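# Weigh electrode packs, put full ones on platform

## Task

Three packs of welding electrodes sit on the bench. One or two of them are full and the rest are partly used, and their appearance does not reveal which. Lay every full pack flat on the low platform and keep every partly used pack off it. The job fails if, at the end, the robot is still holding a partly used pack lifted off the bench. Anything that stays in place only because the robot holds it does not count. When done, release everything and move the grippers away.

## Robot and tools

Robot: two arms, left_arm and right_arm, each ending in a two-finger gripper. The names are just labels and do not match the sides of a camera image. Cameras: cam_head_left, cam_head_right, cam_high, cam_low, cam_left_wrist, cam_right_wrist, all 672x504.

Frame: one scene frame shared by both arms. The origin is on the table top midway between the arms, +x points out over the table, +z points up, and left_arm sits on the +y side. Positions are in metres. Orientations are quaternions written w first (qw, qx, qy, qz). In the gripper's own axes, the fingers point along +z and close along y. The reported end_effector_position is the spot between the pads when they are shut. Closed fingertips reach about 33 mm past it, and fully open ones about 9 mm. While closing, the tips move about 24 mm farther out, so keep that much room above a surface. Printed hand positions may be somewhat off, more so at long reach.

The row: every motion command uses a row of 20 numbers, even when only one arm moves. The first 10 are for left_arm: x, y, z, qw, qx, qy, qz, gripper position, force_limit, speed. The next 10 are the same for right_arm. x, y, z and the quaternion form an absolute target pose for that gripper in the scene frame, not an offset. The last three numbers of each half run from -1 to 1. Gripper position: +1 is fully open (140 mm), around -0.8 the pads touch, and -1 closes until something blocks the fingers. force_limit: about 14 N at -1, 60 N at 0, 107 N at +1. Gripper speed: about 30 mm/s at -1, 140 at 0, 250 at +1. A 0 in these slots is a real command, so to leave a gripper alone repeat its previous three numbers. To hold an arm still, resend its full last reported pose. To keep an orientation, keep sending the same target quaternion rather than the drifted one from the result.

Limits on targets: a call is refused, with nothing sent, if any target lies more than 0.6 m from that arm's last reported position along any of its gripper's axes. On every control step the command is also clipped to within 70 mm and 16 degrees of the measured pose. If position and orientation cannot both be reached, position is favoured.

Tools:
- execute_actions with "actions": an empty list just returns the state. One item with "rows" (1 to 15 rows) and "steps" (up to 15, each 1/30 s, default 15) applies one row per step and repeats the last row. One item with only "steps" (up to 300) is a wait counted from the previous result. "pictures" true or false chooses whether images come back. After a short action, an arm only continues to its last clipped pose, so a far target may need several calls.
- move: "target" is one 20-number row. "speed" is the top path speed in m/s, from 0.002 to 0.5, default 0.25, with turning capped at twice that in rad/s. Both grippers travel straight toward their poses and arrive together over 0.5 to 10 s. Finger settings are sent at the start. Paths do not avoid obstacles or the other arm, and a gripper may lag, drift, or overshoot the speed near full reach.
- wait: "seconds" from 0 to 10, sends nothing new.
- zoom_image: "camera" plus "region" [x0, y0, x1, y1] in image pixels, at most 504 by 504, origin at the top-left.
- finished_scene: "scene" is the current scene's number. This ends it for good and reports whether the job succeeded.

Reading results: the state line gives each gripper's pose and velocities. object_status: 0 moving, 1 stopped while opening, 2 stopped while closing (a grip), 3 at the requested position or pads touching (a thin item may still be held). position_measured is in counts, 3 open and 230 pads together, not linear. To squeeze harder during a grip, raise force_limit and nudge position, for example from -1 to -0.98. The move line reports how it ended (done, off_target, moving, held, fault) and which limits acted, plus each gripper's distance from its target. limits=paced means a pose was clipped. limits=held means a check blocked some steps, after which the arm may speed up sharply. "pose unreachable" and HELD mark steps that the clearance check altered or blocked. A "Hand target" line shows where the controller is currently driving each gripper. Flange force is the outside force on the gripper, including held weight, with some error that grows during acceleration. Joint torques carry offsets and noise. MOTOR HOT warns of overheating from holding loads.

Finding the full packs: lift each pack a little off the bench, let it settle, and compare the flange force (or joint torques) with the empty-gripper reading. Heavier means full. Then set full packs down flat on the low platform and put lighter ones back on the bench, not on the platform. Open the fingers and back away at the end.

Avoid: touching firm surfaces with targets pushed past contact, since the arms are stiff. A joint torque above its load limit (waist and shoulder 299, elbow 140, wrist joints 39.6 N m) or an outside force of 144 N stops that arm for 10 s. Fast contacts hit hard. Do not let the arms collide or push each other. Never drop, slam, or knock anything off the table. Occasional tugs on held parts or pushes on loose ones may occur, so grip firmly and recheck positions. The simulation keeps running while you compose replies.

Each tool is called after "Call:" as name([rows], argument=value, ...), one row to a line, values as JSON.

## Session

Call:
execute_actions(actions=[])

Scene clock: 0.00 s of 6600.00 s.
left_arm: end_effector_position=(+0.4677, +0.9578, +0.3225) position_measured=3 object_status=3 end_effector_quat_wxyz=(-0.000, +0.895, +0.447, -0.001) end_effector_velocity=(+0.001, -0.001, -0.000) end_effector_angular_velocity=(-0.001, +0.000, -0.002) | right_arm: end_effector_position=(+0.3967, -0.2812, +0.1548) position_measured=3 object_status=3 end_effector_quat_wxyz=(+0.307, +0.573, -0.363, +0.667) end_effector_velocity=(-0.001, -0.001, -0.000) end_effector_angular_velocity=(-0.001, +0.001, -0.002)
Joint positions: left_arm=[0.819 0.163 1.605 0.001 1.375 1.518] | right_arm=[ 1.182  0.646  2.117 -1.08   1.841  4.512]
Joint velocities: left_arm=[-0.002 -0.     0.001 -0.    -0.     0.   ] | right_arm=[-0.     0.     0.     0.002  0.    -0.   ]
Joint torques (N m, as the joint torque sensors report them, + toward a larger angle): no reading
Flange force (N, the push that the arm receives, along the gripper's own x y z axes): no reading
Hand target (left_arm): +0.468, +0.958, +0.323; -0.000, +0.895, +0.447, -0.001
Hand target (right_arm): +0.397, -0.281, +0.155; +0.307, +0.573, -0.363, +0.667
camera_calibration (this result's frames):
cam_left_wrist: T_world_to_cam=[[0.792054, -0.609636, -0.0315337, 0.231333], [-0.550215, -0.73532, 0.395687, 0.842165], [-0.264412, -0.296055, -0.917844, 0.899462], [0, 0, 0, 1]] pos_world=[0.517972, 1.02658, 0.499627]
cam_right_wrist: T_world_to_cam=[[-0.822105, -0.53704, -0.189027, 0.199686], [-0.0381577, 0.38324, -0.92286, 0.268731], [0.568056, -0.751475, -0.335556, -0.194524], [0, 0, 0, 1]] pos_world=[0.284917, -0.141929, 0.220474]

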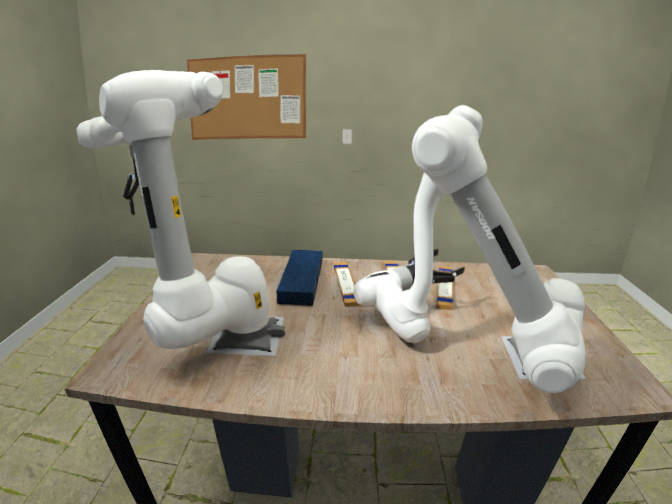

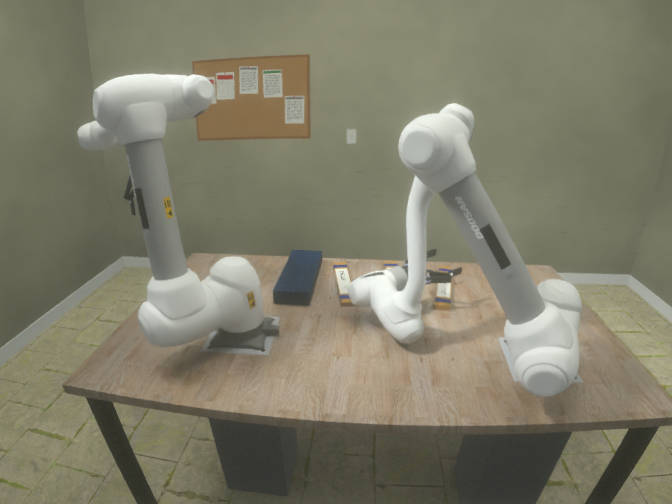

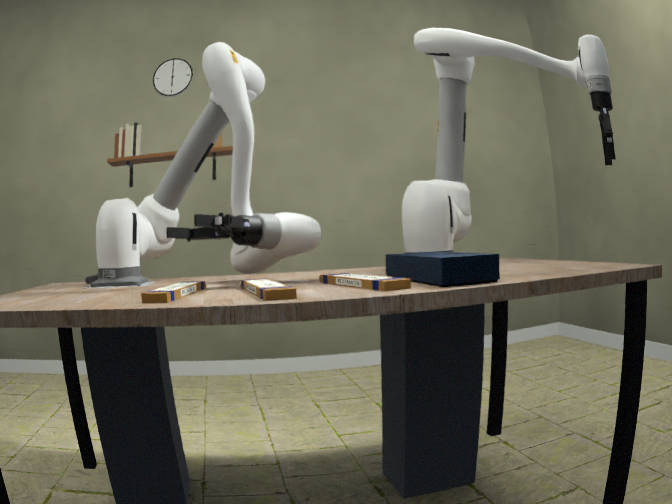

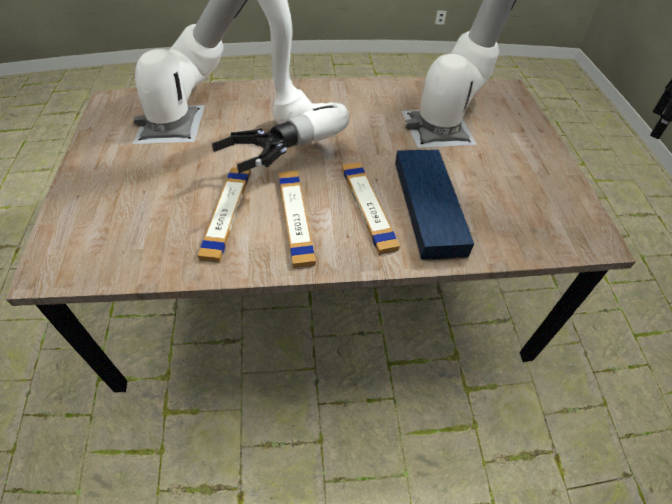

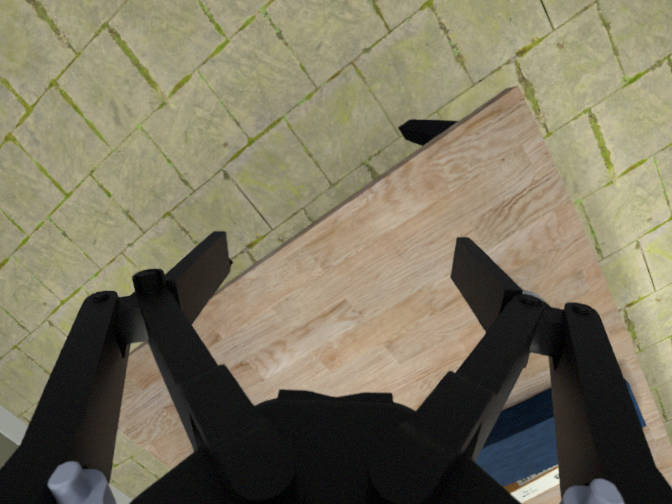

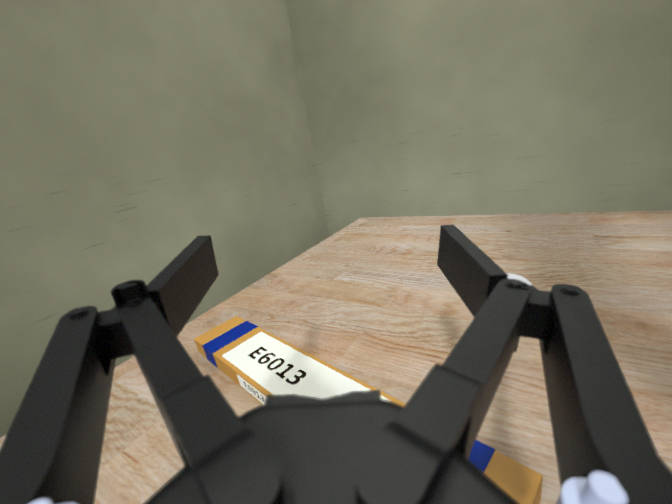

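Call:
zoom_image(camera="cam_low", region=[180, 140, 340, 290])

Call:
zoom_image(camera="cam_low", region=[330, 140, 490, 290])

Region (180, 140, 340, 290) of cam_low's 672x504 image, scaled by 3.150, with more detail than that image has; it fills the top 472 rows of this view, and the rest is white.

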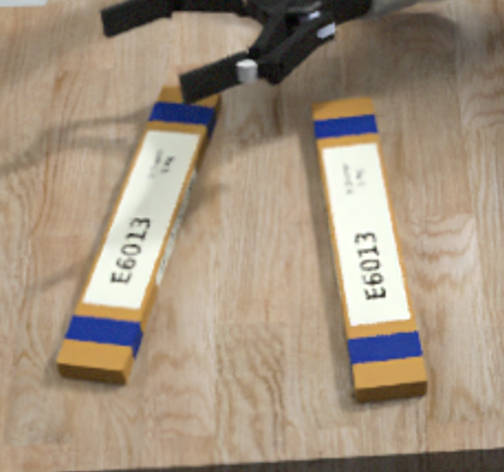

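Region (330, 140, 490, 290) of cam_low's 672x504 image, scaled by 3.150, with more detail than that image has; it fills the top 472 rows of this view, and the rest is white.

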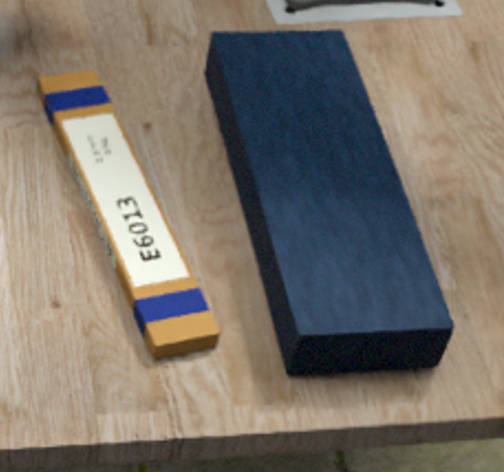

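Call:
move(target=[0.49,0.30,0.165,0,0.9966,0.082,0,0.25,0.6,0, 0.47,-0.303,0.13,0,0.995,-0.101,0,0.25,0.6,0], speed=0.4)

Call:
move(target=[0.465,0.122,0.075,0,0.9966,0.082,0,0.25,0.6,0, 0.47,-0.303,0.06,0,0.995,-0.101,0,0.25,0.6,0], speed=0.25)

Call:
execute_actions([
  {"steps":3},
], pictures=false)

Call:
execute_actions([
  {"steps":1},
], pictures=false)

Call:
zoom_image(camera="cam_high", region=[300, 210, 430, 310])

Scene clock: 25.57 s of 6600.00 s.
left_arm: end_effector_position=(+0.4901, +0.3007, +0.1646) position_measured=98 object_status=3 end_effector_quat_wxyz=(+0.000, +0.997, +0.082, +0.001) end_effector_velocity=(-0.000, -0.001, -0.000) end_effector_angular_velocity=(+0.000, +0.000, -0.001) | right_arm: end_effector_position=(+0.4699, -0.3036, +0.1299) position_measured=98 object_status=3 end_effector_quat_wxyz=(-0.000, +0.995, -0.100, +0.000) end_effector_velocity=(-0.000, -0.000, -0.000) end_effector_angular_velocity=(+0.001, +0.005, +0.001)
Joint positions: left_arm=[-0.457 -0.09   2.171  0.001  1.059  1.004] | right_arm=[0.457 0.098 2.055 0.001 0.988 2.17 ]
Joint velocities: left_arm=[-0.002  0.001 -0.     0.     0.    -0.001] | right_arm=[-0.002  0.002 -0.001  0.004  0.003 -0.005]
Joint torques (N m, as the joint torque sensors report them, + toward a larger angle): left_arm=[ -1.08 -27.04 -37.65   4.08   0.48   0.39] | right_arm=[ -1.21 -45.91 -36.7    4.14  -0.45   0.32]
Flange force (N, the push that the arm receives, along the gripper's own x y z axes): left_arm=[-1.0 -2.3 2.4] | right_arm=[-2.6 -0.4 2.0]
Hand target (left_arm): +0.490, +0.301, +0.165; +0.000, +0.997, +0.082, +0.001
Hand target (right_arm): +0.470, -0.304, +0.130; -0.000, +0.995, -0.100, +0.000
Off the commanded pose (left_arm): 0.001 m, 0 deg.
Off the commanded pose (right_arm): 0.001 m, 0 deg.
After step 90, 19.70 s passed at rest.
move: done
camera_calibration (this result's frames):
cam_left_wrist: T_world_to_cam=[[0.152074, -0.987915, -0.0299602, 0.235229], [-0.906857, -0.151522, 0.393258, 0.433484], [-0.393045, -0.0326347, -0.91894, 0.549954], [0, 0, 0, 1]] pos_world=[0.573493, 0.316017, 0.341951]
cam_right_wrist: T_world_to_cam=[[-0.254425, -0.967043, 0.00977656, -0.179981], [-0.87882, 0.23541, 0.415039, 0.433508], [-0.403662, 0.0970043, -0.909751, 0.527465], [0, 0, 0, 1]] pos_world=[0.548101, -0.327267, 0.301699]

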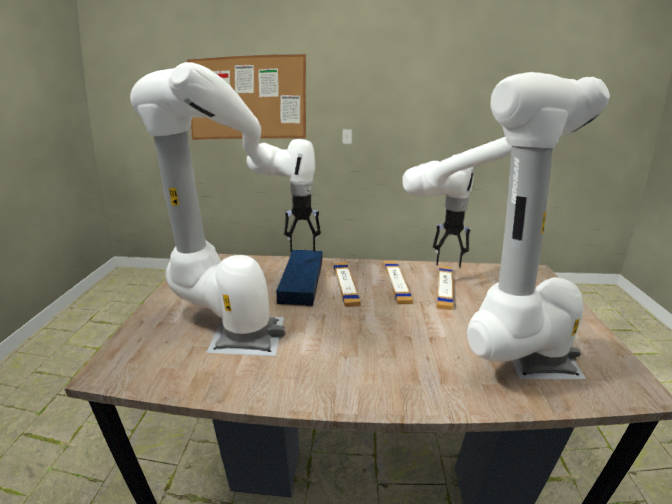

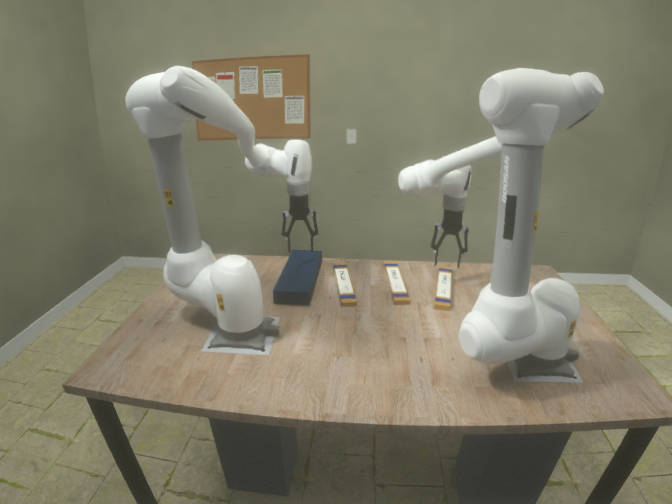

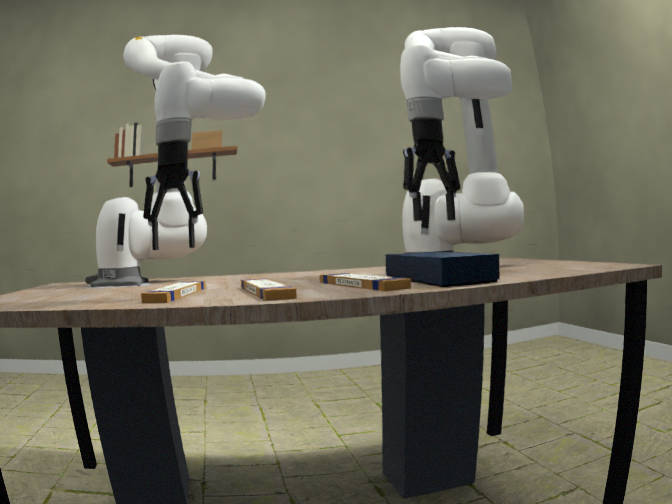

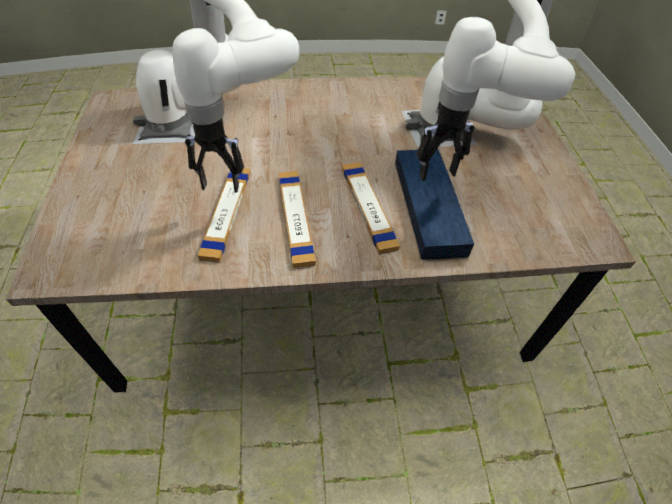

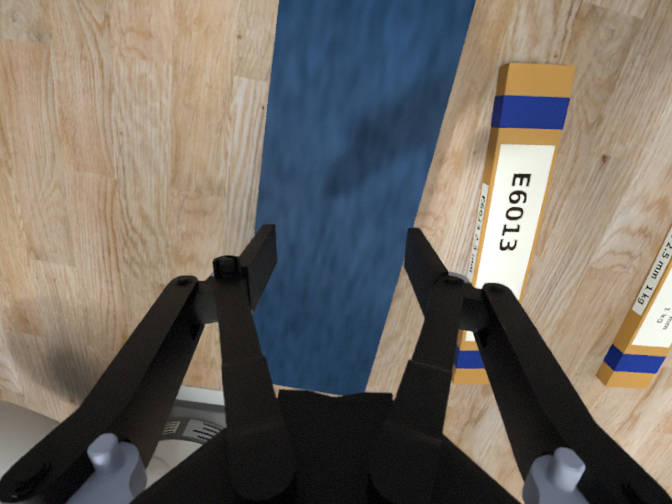

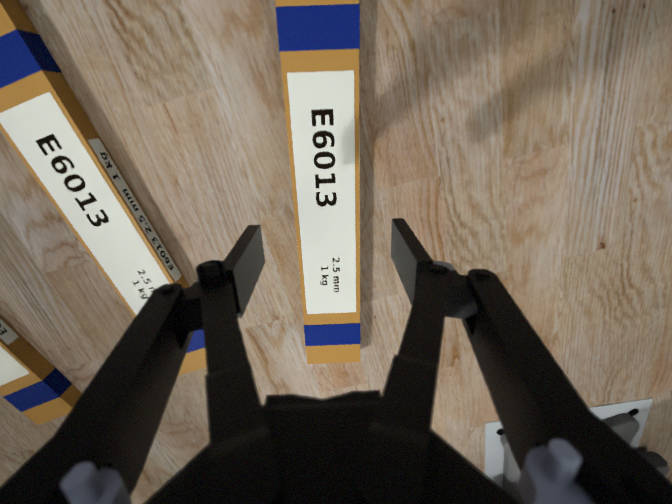

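Scene clock: 26.87 s of 6600.00 s.
left_arm: end_effector_position=(+0.4651, +0.1219, +0.0751) position_measured=98 object_status=3 end_effector_quat_wxyz=(+0.000, +0.997, +0.082, +0.000) end_effector_velocity=(-0.000, -0.001, -0.001) end_effector_angular_velocity=(+0.001, +0.000, -0.000) | right_arm: end_effector_position=(+0.4700, -0.3030, +0.0600) position_measured=98 object_status=3 end_effector_quat_wxyz=(-0.000, +0.995, -0.101, -0.000) end_effector_velocity=(+0.001, +0.000, +0.000) end_effector_angular_velocity=(-0.000, -0.002, +0.001)
Joint positions: left_arm=[-0.809  0.115  2.157 -0.     0.869  0.652] | right_arm=[0.459 0.177 2.117 0.    0.847 2.173]
Joint velocities: left_arm=[-0.001  0.002  0.     0.    -0.001 -0.001] | right_arm=[ 0.     0.    -0.    -0.001 -0.001  0.   ]
Joint torques (N m, as the joint torque sensors report them, + toward a larger angle): left_arm=[ -0.19 -42.25 -33.7    3.37   0.44  -0.28] | right_arm=[ -3.73 -47.53 -31.91   3.57  -0.15  -0.16]
Flange force (N, the push that the arm receives, along the gripper's own x y z axes): left_arm=[-2.9 -4.8 0.6] | right_arm=[-7.3 -3.7 -2.5]
Hand target (left_arm): +0.465, +0.122, +0.075; +0.000, +0.997, +0.082, +0.000
Hand target (right_arm): +0.470, -0.303, +0.060; -0.000, +0.995, -0.101, -0.000
Off the commanded pose (left_arm): 0.000 m, 0 deg.
Off the commanded pose (right_arm): 0.000 m, 0 deg.
move: done
camera_calibration (this result's frames):
cam_left_wrist: T_world_to_cam=[[0.152215, -0.987899, -0.0297685, 0.0596198], [-0.90622, -0.151524, 0.394721, 0.418523], [-0.394456, -0.0331056, -0.918318, 0.452681], [0, 0, 0, 1]] pos_world=[0.548762, 0.137301, 0.25228]
cam_right_wrist: T_world_to_cam=[[-0.255957, -0.966629, 0.0106768, -0.1779], [-0.878244, 0.23714, 0.415274, 0.462621], [-0.403948, 0.0969154, -0.909634, 0.463941], [0, 0, 0, 1]] pos_world=[0.548167, -0.326632, 0.231801]

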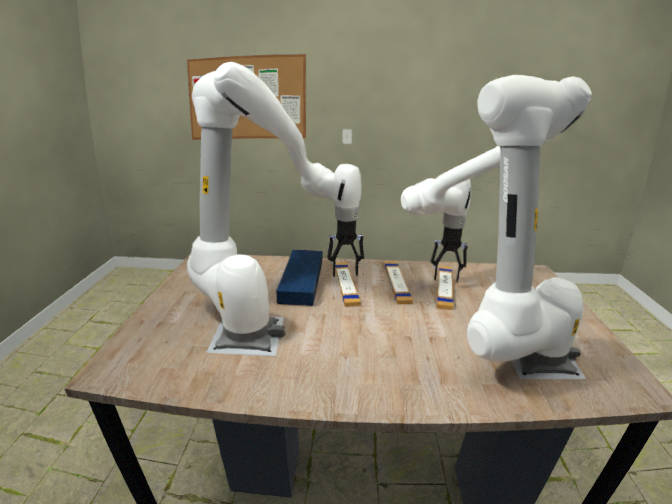

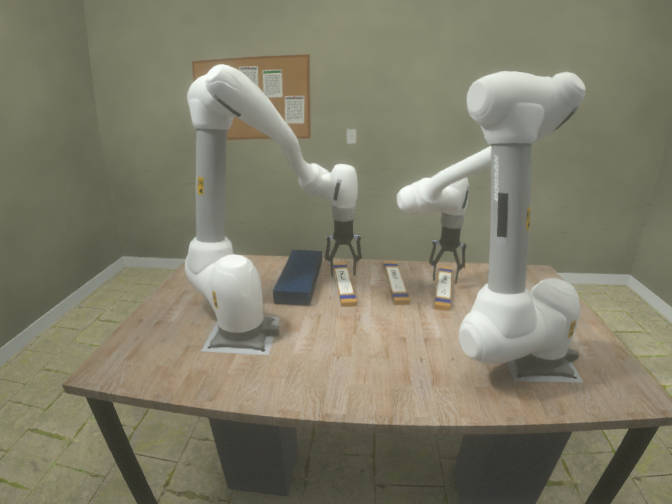

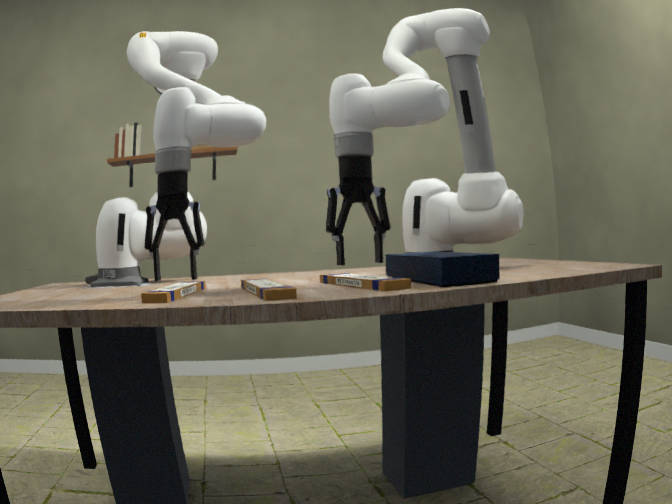

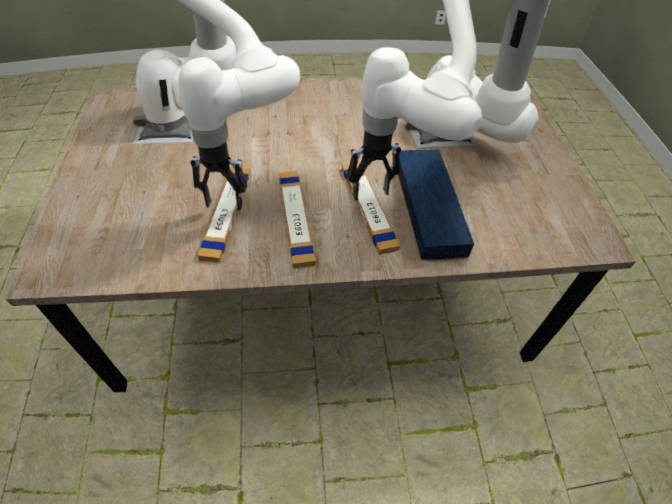

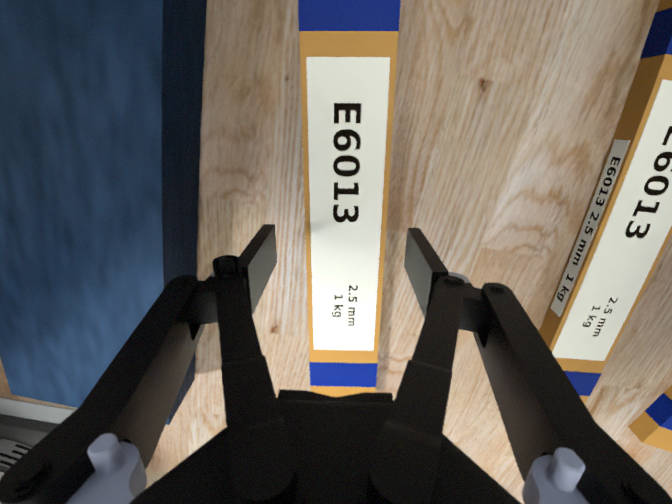

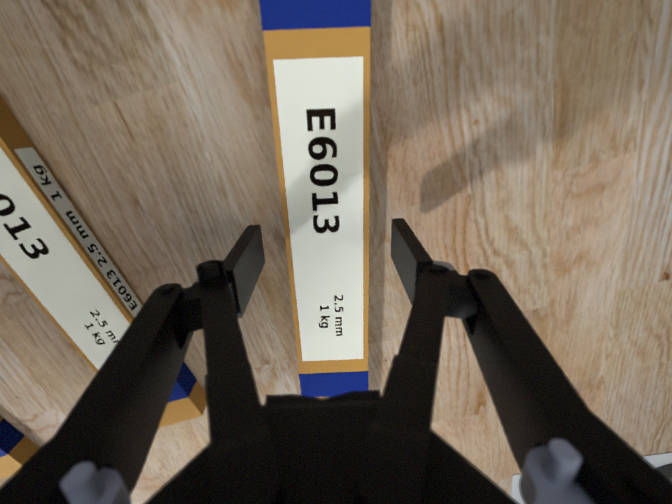

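Scene clock: 26.97 s of 6600.00 s.
left_arm: end_effector_position=(+0.4651, +0.1219, +0.0751) position_measured=98 object_status=3 end_effector_quat_wxyz=(+0.000, +0.997, +0.082, +0.000) end_effector_velocity=(-0.000, +0.000, -0.000) end_effector_angular_velocity=(+0.001, +0.001, +0.001) | right_arm: end_effector_position=(+0.4700, -0.3030, +0.0600) position_measured=98 object_status=3 end_effector_quat_wxyz=(-0.000, +0.995, -0.101, -0.000) end_effector_velocity=(-0.001, -0.000, -0.001) end_effector_angular_velocity=(-0.001, +0.000, +0.001)
Joint positions: left_arm=[-0.81   0.115  2.157 -0.     0.869  0.652] | right_arm=[0.459 0.177 2.117 0.    0.847 2.173]
Joint velocities: left_arm=[ 0.     0.     0.001 -0.    -0.    -0.   ] | right_arm=[ 0.001  0.     0.001 -0.001 -0.001  0.   ]
Joint torques (N m, as the joint torque sensors report them, + toward a larger angle): left_arm=[ -0.02 -43.8  -32.34   3.49   0.22   0.37] | right_arm=[ -2.72 -50.7  -31.98   3.64   0.09   0.18]
Flange force (N, the push that the arm receives, along the gripper's own x y z axes): left_arm=[-1.2 -0.4 1.0] | right_arm=[-2.5 -4.2 2.7]
Hand target (left_arm): +0.465, +0.122, +0.075; +0.000, +0.997, +0.082, +0.000
Hand target (right_arm): +0.470, -0.303, +0.060; -0.000, +0.995, -0.101, -0.000
Off the commanded pose (left_arm): 0.000 m, 0 deg.
Off the commanded pose (right_arm): 0.000 m, 0 deg.
Steps of this call (steps 1 to 3: nothing new was sent). Readings (end_effector_position | what the end effector reports):
1: left_arm (+0.4651, +0.1219, +0.0751) | right_arm (+0.4700, -0.3030, +0.0600) | left_arm position_measured=98 object_status=3 | right_arm position_measured=98 object_status=3
2: left_arm (+0.4651, +0.1219, +0.0751) | right_arm (+0.4700, -0.3030, +0.0600) | left_arm position_measured=98 object_status=3 | right_arm position_measured=98 object_status=3
3: the state above

Scene clock: 27.00 s of 6600.00 s.
left_arm: end_effector_position=(+0.4651, +0.1219, +0.0751) position_measured=98 object_status=3 end_effector_quat_wxyz=(+0.000, +0.997, +0.082, +0.000) end_effector_velocity=(-0.001, +0.001, -0.001) end_effector_angular_velocity=(+0.001, +0.002, +0.000) | right_arm: end_effector_position=(+0.4700, -0.3030, +0.0600) position_measured=98 object_status=3 end_effector_quat_wxyz=(-0.000, +0.995, -0.101, -0.000) end_effector_velocity=(-0.002, -0.001, -0.001) end_effector_angular_velocity=(-0.002, +0.003, +0.000)
Joint positions: left_arm=[-0.81   0.116  2.157 -0.     0.869  0.652] | right_arm=[0.459 0.177 2.117 0.    0.847 2.173]
Joint velocities: left_arm=[-0.     0.     0.002 -0.001 -0.    -0.   ] | right_arm=[-0.     0.     0.002 -0.001  0.002  0.   ]
Joint torques (N m, as the joint torque sensors report them, + toward a larger angle): left_arm=[ -4.01 -40.74 -33.75   3.54   0.34   0.26] | right_arm=[ -3.89 -48.92 -32.41   3.68  -0.01   0.07]
Flange force (N, the push that the arm receives, along the gripper's own x y z axes): left_arm=[0.7 -10.5 -1.2] | right_arm=[-6.4 -4.0 0.3]
Hand target (left_arm): +0.465, +0.122, +0.075; +0.000, +0.997, +0.082, +0.000
Hand target (right_arm): +0.470, -0.303, +0.060; -0.000, +0.995, -0.101, -0.000
Off the commanded pose (left_arm): 0.000 m, 0 deg.
Off the commanded pose (right_arm): 0.000 m, 0 deg.
Steps of this call (step 1: nothing new was sent). Readings (end_effector_position | what the end effector reports):
1: the state above

Region (300, 210, 430, 310) of cam_high's 672x504 image, scaled by 3.877, with more detail than that image has; it fills the top 388 rows of this view, and the rest is white.

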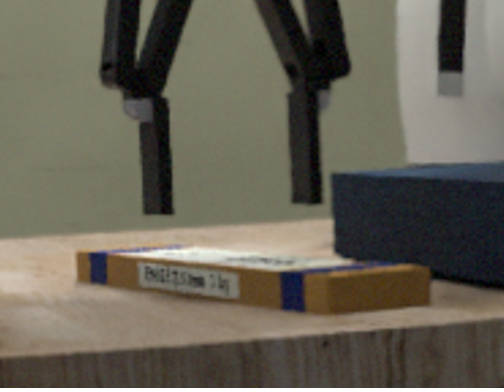

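Call:
execute_actions(actions=[], pictures=false)

Call:
move(target=[0.465,0.119,0.040,0,0.9966,0.082,0,0.05,0.6,-0.7,0.468,-0.303,0.034,0,0.995,-0.101,0,0.05,0.6,-0.7], speed=0.06)

Scene clock: 39.67 s of 6600.00 s.
left_arm: end_effector_position=(+0.4651, +0.1219, +0.0751) position_measured=98 object_status=3 end_effector_quat_wxyz=(+0.000, +0.997, +0.082, +0.000) end_effector_velocity=(-0.000, -0.000, +0.000) end_effector_angular_velocity=(-0.000, -0.000, -0.002) | right_arm: end_effector_position=(+0.4699, -0.3030, +0.0600) position_measured=98 object_status=3 end_effector_quat_wxyz=(-0.000, +0.995, -0.101, -0.000) end_effector_velocity=(+0.000, +0.001, +0.000) end_effector_angular_velocity=(+0.000, -0.002, +0.001)
Joint positions: left_arm=[-0.81   0.116  2.157 -0.     0.869  0.652] | right_arm=[0.459 0.177 2.117 0.    0.847 2.173]
Joint velocities: left_arm=[-0.002 -0.     0.     0.    -0.    -0.   ] | right_arm=[ 0.001 -0.001 -0.    -0.    -0.001  0.   ]
Joint torques (N m, as the joint torque sensors report them, + toward a larger angle): left_arm=[ -0.69 -43.59 -32.21   3.52   0.55   0.15] | right_arm=[ -2.74 -48.44 -31.84   3.35  -0.81  -0.09]
Flange force (N, the push that the arm receives, along the gripper's own x y z axes): left_arm=[0.0 -1.5 1.3] | right_arm=[-4.7 -3.0 -2.4]
Hand target (left_arm): +0.465, +0.122, +0.075; +0.000, +0.997, +0.082, +0.000
Hand target (right_arm): +0.470, -0.303, +0.060; -0.000, +0.995, -0.101, -0.000
Off the commanded pose (left_arm): 0.000 m, 0 deg.
Off the commanded pose (right_arm): 0.000 m, 0 deg.
Steps of this call (steps 1 to 90: nothing new was sent; then 9.67 s passed at rest). Readings (end_effector_position | what the end effector reports):
1: left_arm (+0.4651, +0.1219, +0.0751) | right_arm (+0.4700, -0.3030, +0.0600) | left_arm position_measured=98 object_status=3 | right_arm position_measured=98 object_status=3
2: left_arm (+0.4651, +0.1219, +0.0751) | right_arm (+0.4700, -0.3030, +0.0600) | left_arm position_measured=98 object_status=3 | right_arm position_measured=98 object_status=3
4: left_arm (+0.4651, +0.1219, +0.0751) | right_arm (+0.4699, -0.3030, +0.0600) | left_arm position_measured=98 object_status=3 | right_arm position_measured=98 object_status=3
8: left_arm (+0.4651, +0.1219, +0.0751) | right_arm (+0.4699, -0.3030, +0.0600) | left_arm position_measured=98 object_status=3 | right_arm position_measured=98 object_status=3
90: the state above

Scene clock: 40.60 s of 6600.00 s.
left_arm: end_effector_position=(+0.4650, +0.1189, +0.0400) position_measured=123 object_status=3 end_effector_quat_wxyz=(+0.000, +0.997, +0.082, -0.000) end_effector_velocity=(+0.001, +0.001, -0.001) end_effector_angular_velocity=(-0.000, +0.000, +0.002) | right_arm: end_effector_position=(+0.4680, -0.3030, +0.0340) position_measured=123 object_status=3 end_effector_quat_wxyz=(-0.000, +0.995, -0.101, +0.000) end_effector_velocity=(+0.001, -0.000, -0.000) end_effector_angular_velocity=(-0.000, -0.000, -0.001)
Joint positions: left_arm=[-0.814  0.164  2.183 -0.     0.795  0.648] | right_arm=[0.46  0.209 2.141 0.    0.792 2.175]
Joint velocities: left_arm=[ 0.002  0.001  0.001 -0.    -0.001 -0.   ] | right_arm=[-0.001  0.001 -0.001 -0.     0.    -0.   ]
Joint torques (N m, as the joint torque sensors report them, + toward a larger angle): left_arm=[ -3.13 -48.45 -30.9    2.98   0.42   0.38] | right_arm=[ -4.01 -52.33 -30.92   3.32  -0.41  -0.26]
Flange force (N, the push that the arm receives, along the gripper's own x y z axes): left_arm=[4.8 -3.8 4.0] | right_arm=[-4.8 -6.4 1.6]
Hand target (left_arm): +0.465, +0.119, +0.040; +0.000, +0.997, +0.082, -0.000
Hand target (right_arm): +0.468, -0.303, +0.034; -0.000, +0.995, -0.101, -0.000
Off the commanded pose (left_arm): 0.000 m, 0 deg.
Off the commanded pose (right_arm): 0.000 m, 0 deg.
move: done
camera_calibration (this result's frames):
cam_left_wrist: T_world_to_cam=[[0.152347, -0.987865, -0.0302179, 0.0555999], [-0.906098, -0.151816, 0.394891, 0.431791], [-0.394687, -0.03278, -0.918231, 0.42041], [0, 0, 0, 1]] pos_world=[0.548705, 0.134259, 0.217203]
cam_right_wrist: T_world_to_cam=[[-0.256007, -0.966616, 0.0107192, -0.178102], [-0.878239, 0.237205, 0.415247, 0.471696], [-0.403927, 0.0968921, -0.909645, 0.439511], [0, 0, 0, 1]] pos_world=[0.546196, -0.32663, 0.205838]

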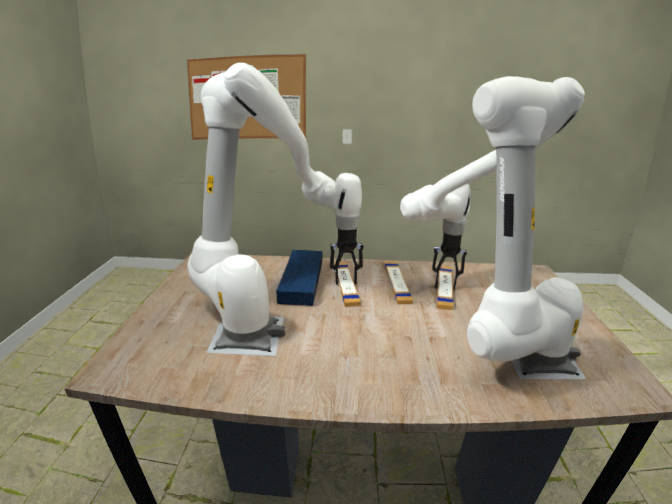

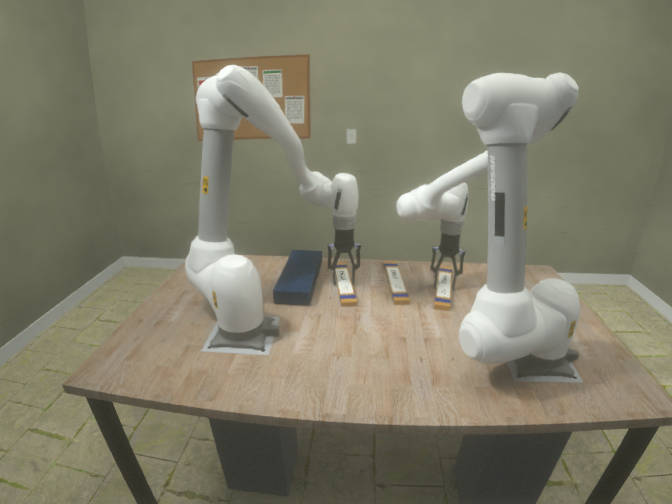

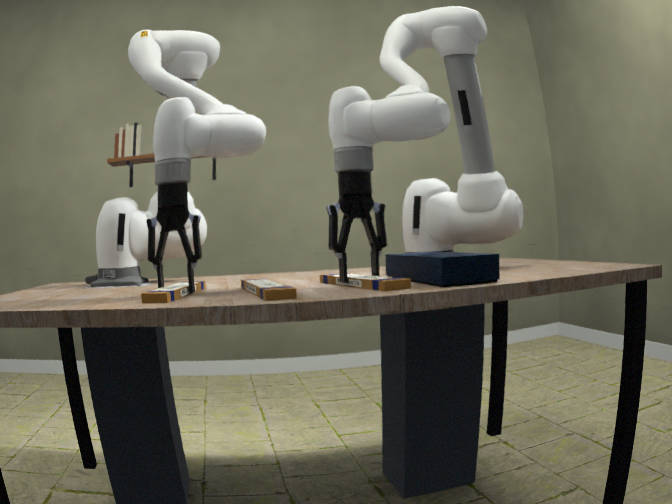

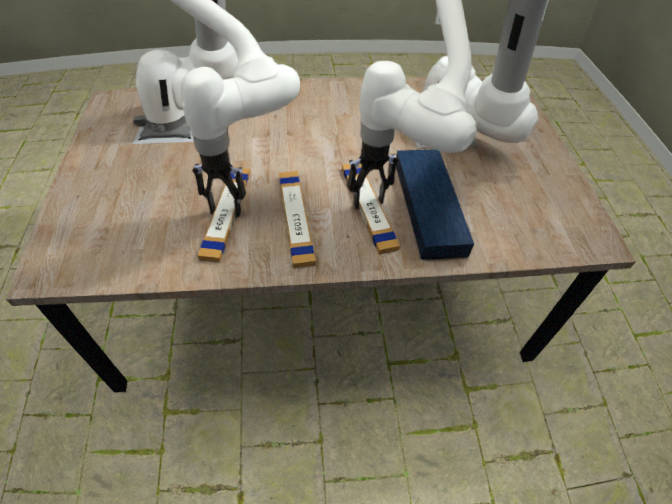

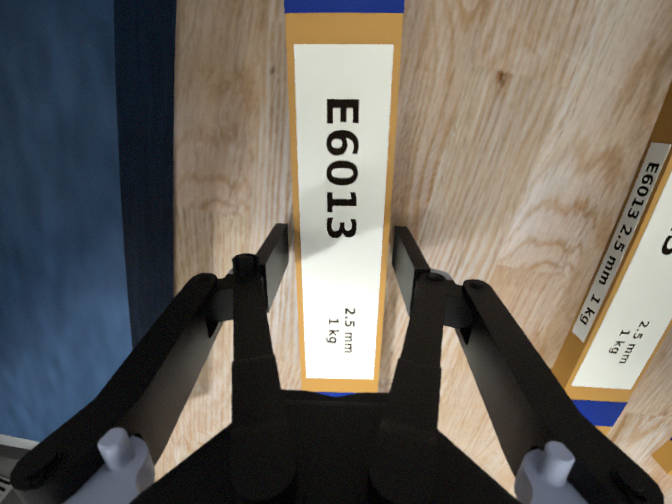

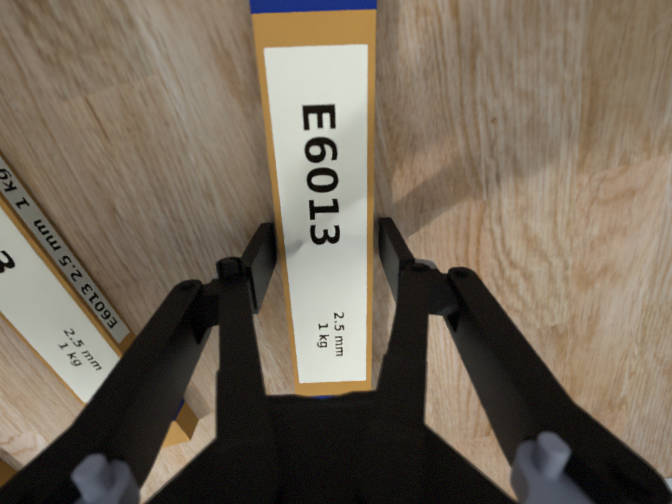

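Call:
zoom_image(camera="cam_high", region=[130,250,420,310])

Region (130, 250, 420, 310) of cam_high's 672x504 image, scaled by 1.738, with more detail than that image has; it fills the top 104 rows of this view, and the rest is white.

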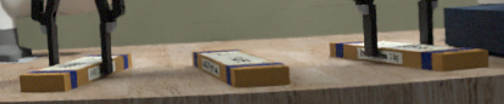

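Call:
execute_actions([
  {"rows":[[0.465,0.118,0.039,0,0.9966,0.082,0,0.05,0.6,-0.7,0.468,-0.303,0.034,0,0.995,-0.101,0,-1,0.6,-0.5],[0.465,0.118,0.038,0,0.9966,0.082,0,0.05,0.6,-0.7,0.468,-0.303,0.034,0,0.995,-0.101,0,-1,0.6,-0.5],[0.465,0.118,0.037,0,0.9966,0.082,0,0.05,0.6,-0.7,0.468,-0.303,0.034,0,0.995,-0.101,0,-1,0.6,-0.5],[0.465,0.118,0.036,0,0.9966,0.082,0,0.05,0.6,-0.7,0.468,-0.303,0.034,0,0.995,-0.101,0,-1,0.6,-0.5],[0.465,0.118,0.035,0,0.9966,0.082,0,0.05,0.6,-0.7,0.468,-0.303,0.0345,0,0.995,-0.101,0,-1,0.6,-0.5]],"steps":14},
])

Call:
zoom_image(camera="cam_high", region=[310,255,420,300])

Scene clock: 52.47 s of 6600.00 s.
left_arm: end_effector_position=(+0.4650, +0.1180, +0.0350) position_measured=123 object_status=3 end_effector_quat_wxyz=(+0.000, +0.997, +0.082, -0.000) end_effector_velocity=(+0.000, +0.000, -0.001) end_effector_angular_velocity=(-0.000, -0.000, +0.000) | right_arm: end_effector_position=(+0.4679, -0.3030, +0.0344) position_measured=147 object_status=2 end_effector_quat_wxyz=(+0.000, +0.995, -0.101, -0.000) end_effector_velocity=(-0.001, -0.000, -0.001) end_effector_angular_velocity=(-0.000, +0.002, -0.000)
Joint positions: left_arm=[-0.816  0.172  2.185 -0.     0.784  0.646] | right_arm=[0.46  0.208 2.14  0.    0.793 2.175]
Joint velocities: left_arm=[ 0.     0.     0.001  0.    -0.002 -0.   ] | right_arm=[ 0.     0.     0.002  0.    -0.     0.   ]
Joint torques (N m, as the joint torque sensors report them, + toward a larger angle): left_arm=[  0.78 -46.27 -31.67   2.95   0.4    0.03] | right_arm=[ -2.48 -40.41 -19.45   1.98   1.19   0.03]
Flange force (N, the push that the arm receives, along the gripper's own x y z axes): left_arm=[-4.7 -3.4 1.2] | right_arm=[-0.2 -6.0 -19.1]
Hand target (left_arm): +0.465, +0.118, +0.035; +0.000, +0.997, +0.082, -0.000
Hand target (right_arm): +0.468, -0.303, +0.035; +0.000, +0.995, -0.101, +0.000
Off the commanded pose (left_arm): 0.000 m, 0 deg.
Off the commanded pose (right_arm): 0.000 m, 0 deg.
Steps of this call (steps 1 to 90: nothing new was sent; then 8.40 s passed at rest; steps 91 to 104: all 14 steps of this action). Readings (end_effector_position | what the end effector reports):
91: left_arm (+0.4650, +0.1189, +0.0400) | right_arm (+0.4680, -0.3030, +0.0340) | left_arm position_measured=123 object_status=3 | right_arm position_measured=123 object_status=0
92: left_arm (+0.4650, +0.1187, +0.0397) | right_arm (+0.4680, -0.3030, +0.0340) | left_arm position_measured=123 object_status=3 | right_arm position_measured=124 object_status=0
94: left_arm (+0.4650, +0.1182, +0.0384) | right_arm (+0.4680, -0.3030, +0.0340) | left_arm position_measured=123 object_status=3 | right_arm position_measured=133 object_status=0
98: left_arm (+0.4650, +0.1180, +0.0355) | right_arm (+0.4680, -0.3030, +0.0343) | left_arm position_measured=123 object_status=3 | right_arm position_measured=147 object_status=0
104: the state above
camera_calibration (this result's frames):
cam_left_wrist: T_world_to_cam=[[0.152421, -0.987852, -0.0302732, 0.0544882], [-0.9061, -0.151907, 0.394852, 0.433613], [-0.394654, -0.032753, -0.918246, 0.415744], [0, 0, 0, 1]] pos_world=[0.548666, 0.133312, 0.212192]
cam_right_wrist: T_world_to_cam=[[-0.256032, -0.966608, 0.0107877, -0.178111], [-0.87819, 0.237247, 0.415327, 0.471478], [-0.404018, 0.0968634, -0.909608, 0.439868], [0, 0, 0, 1]] pos_world=[0.54616, -0.326628, 0.206211]

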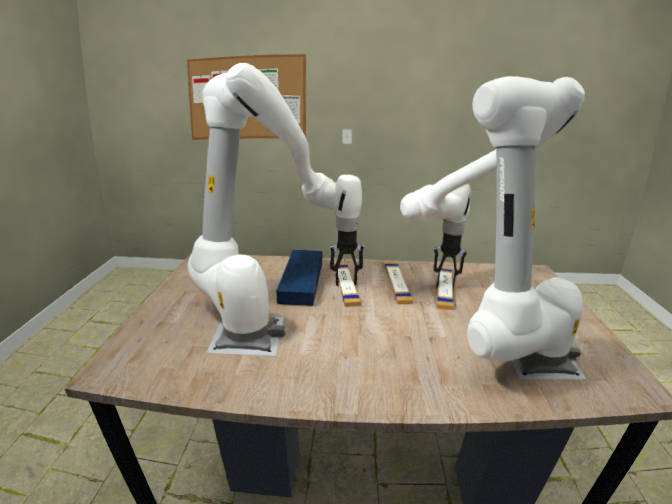

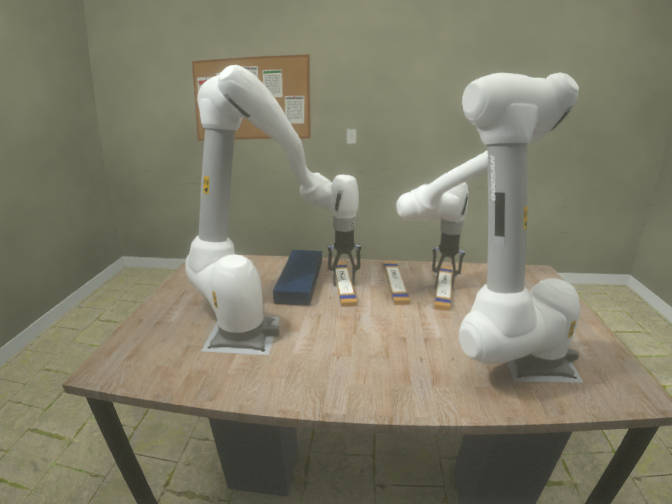

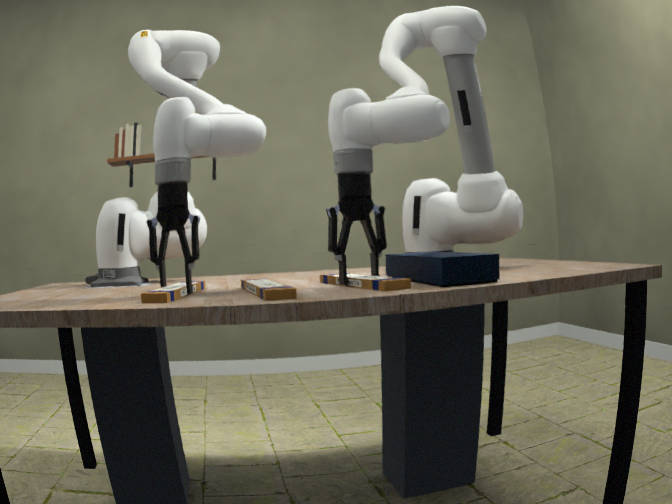

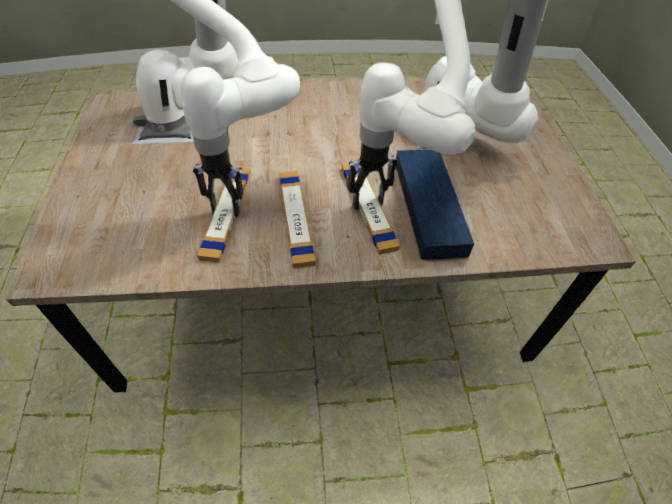

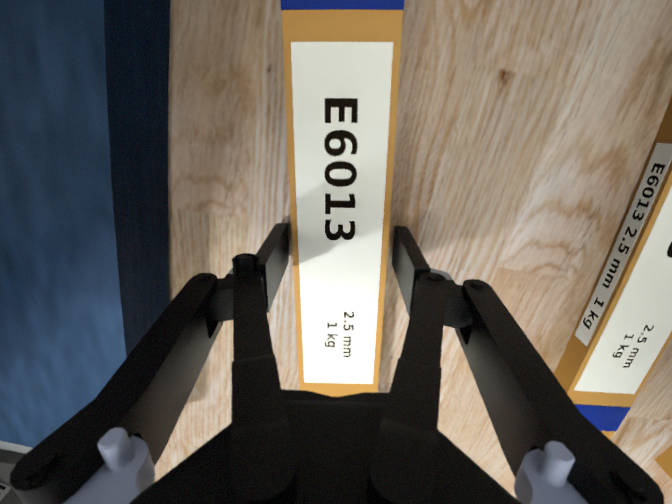

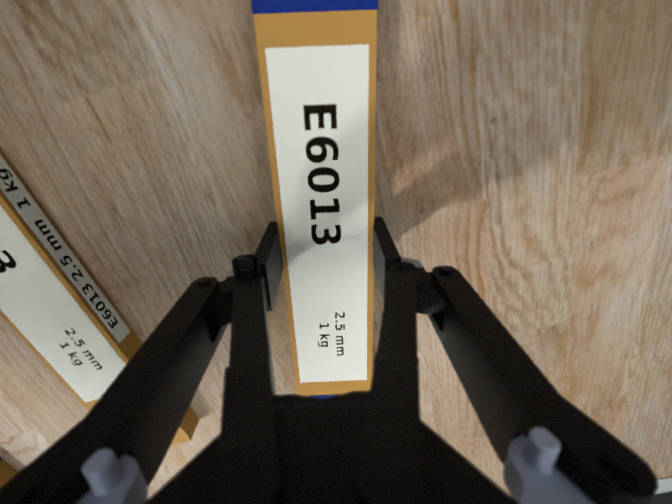

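Region (310, 255, 420, 300) of cam_high's 672x504 image, scaled by 4.582, with more detail than that image has; it fills the top 206 rows of this view, and the rest is white.

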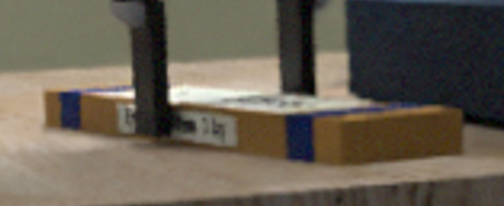

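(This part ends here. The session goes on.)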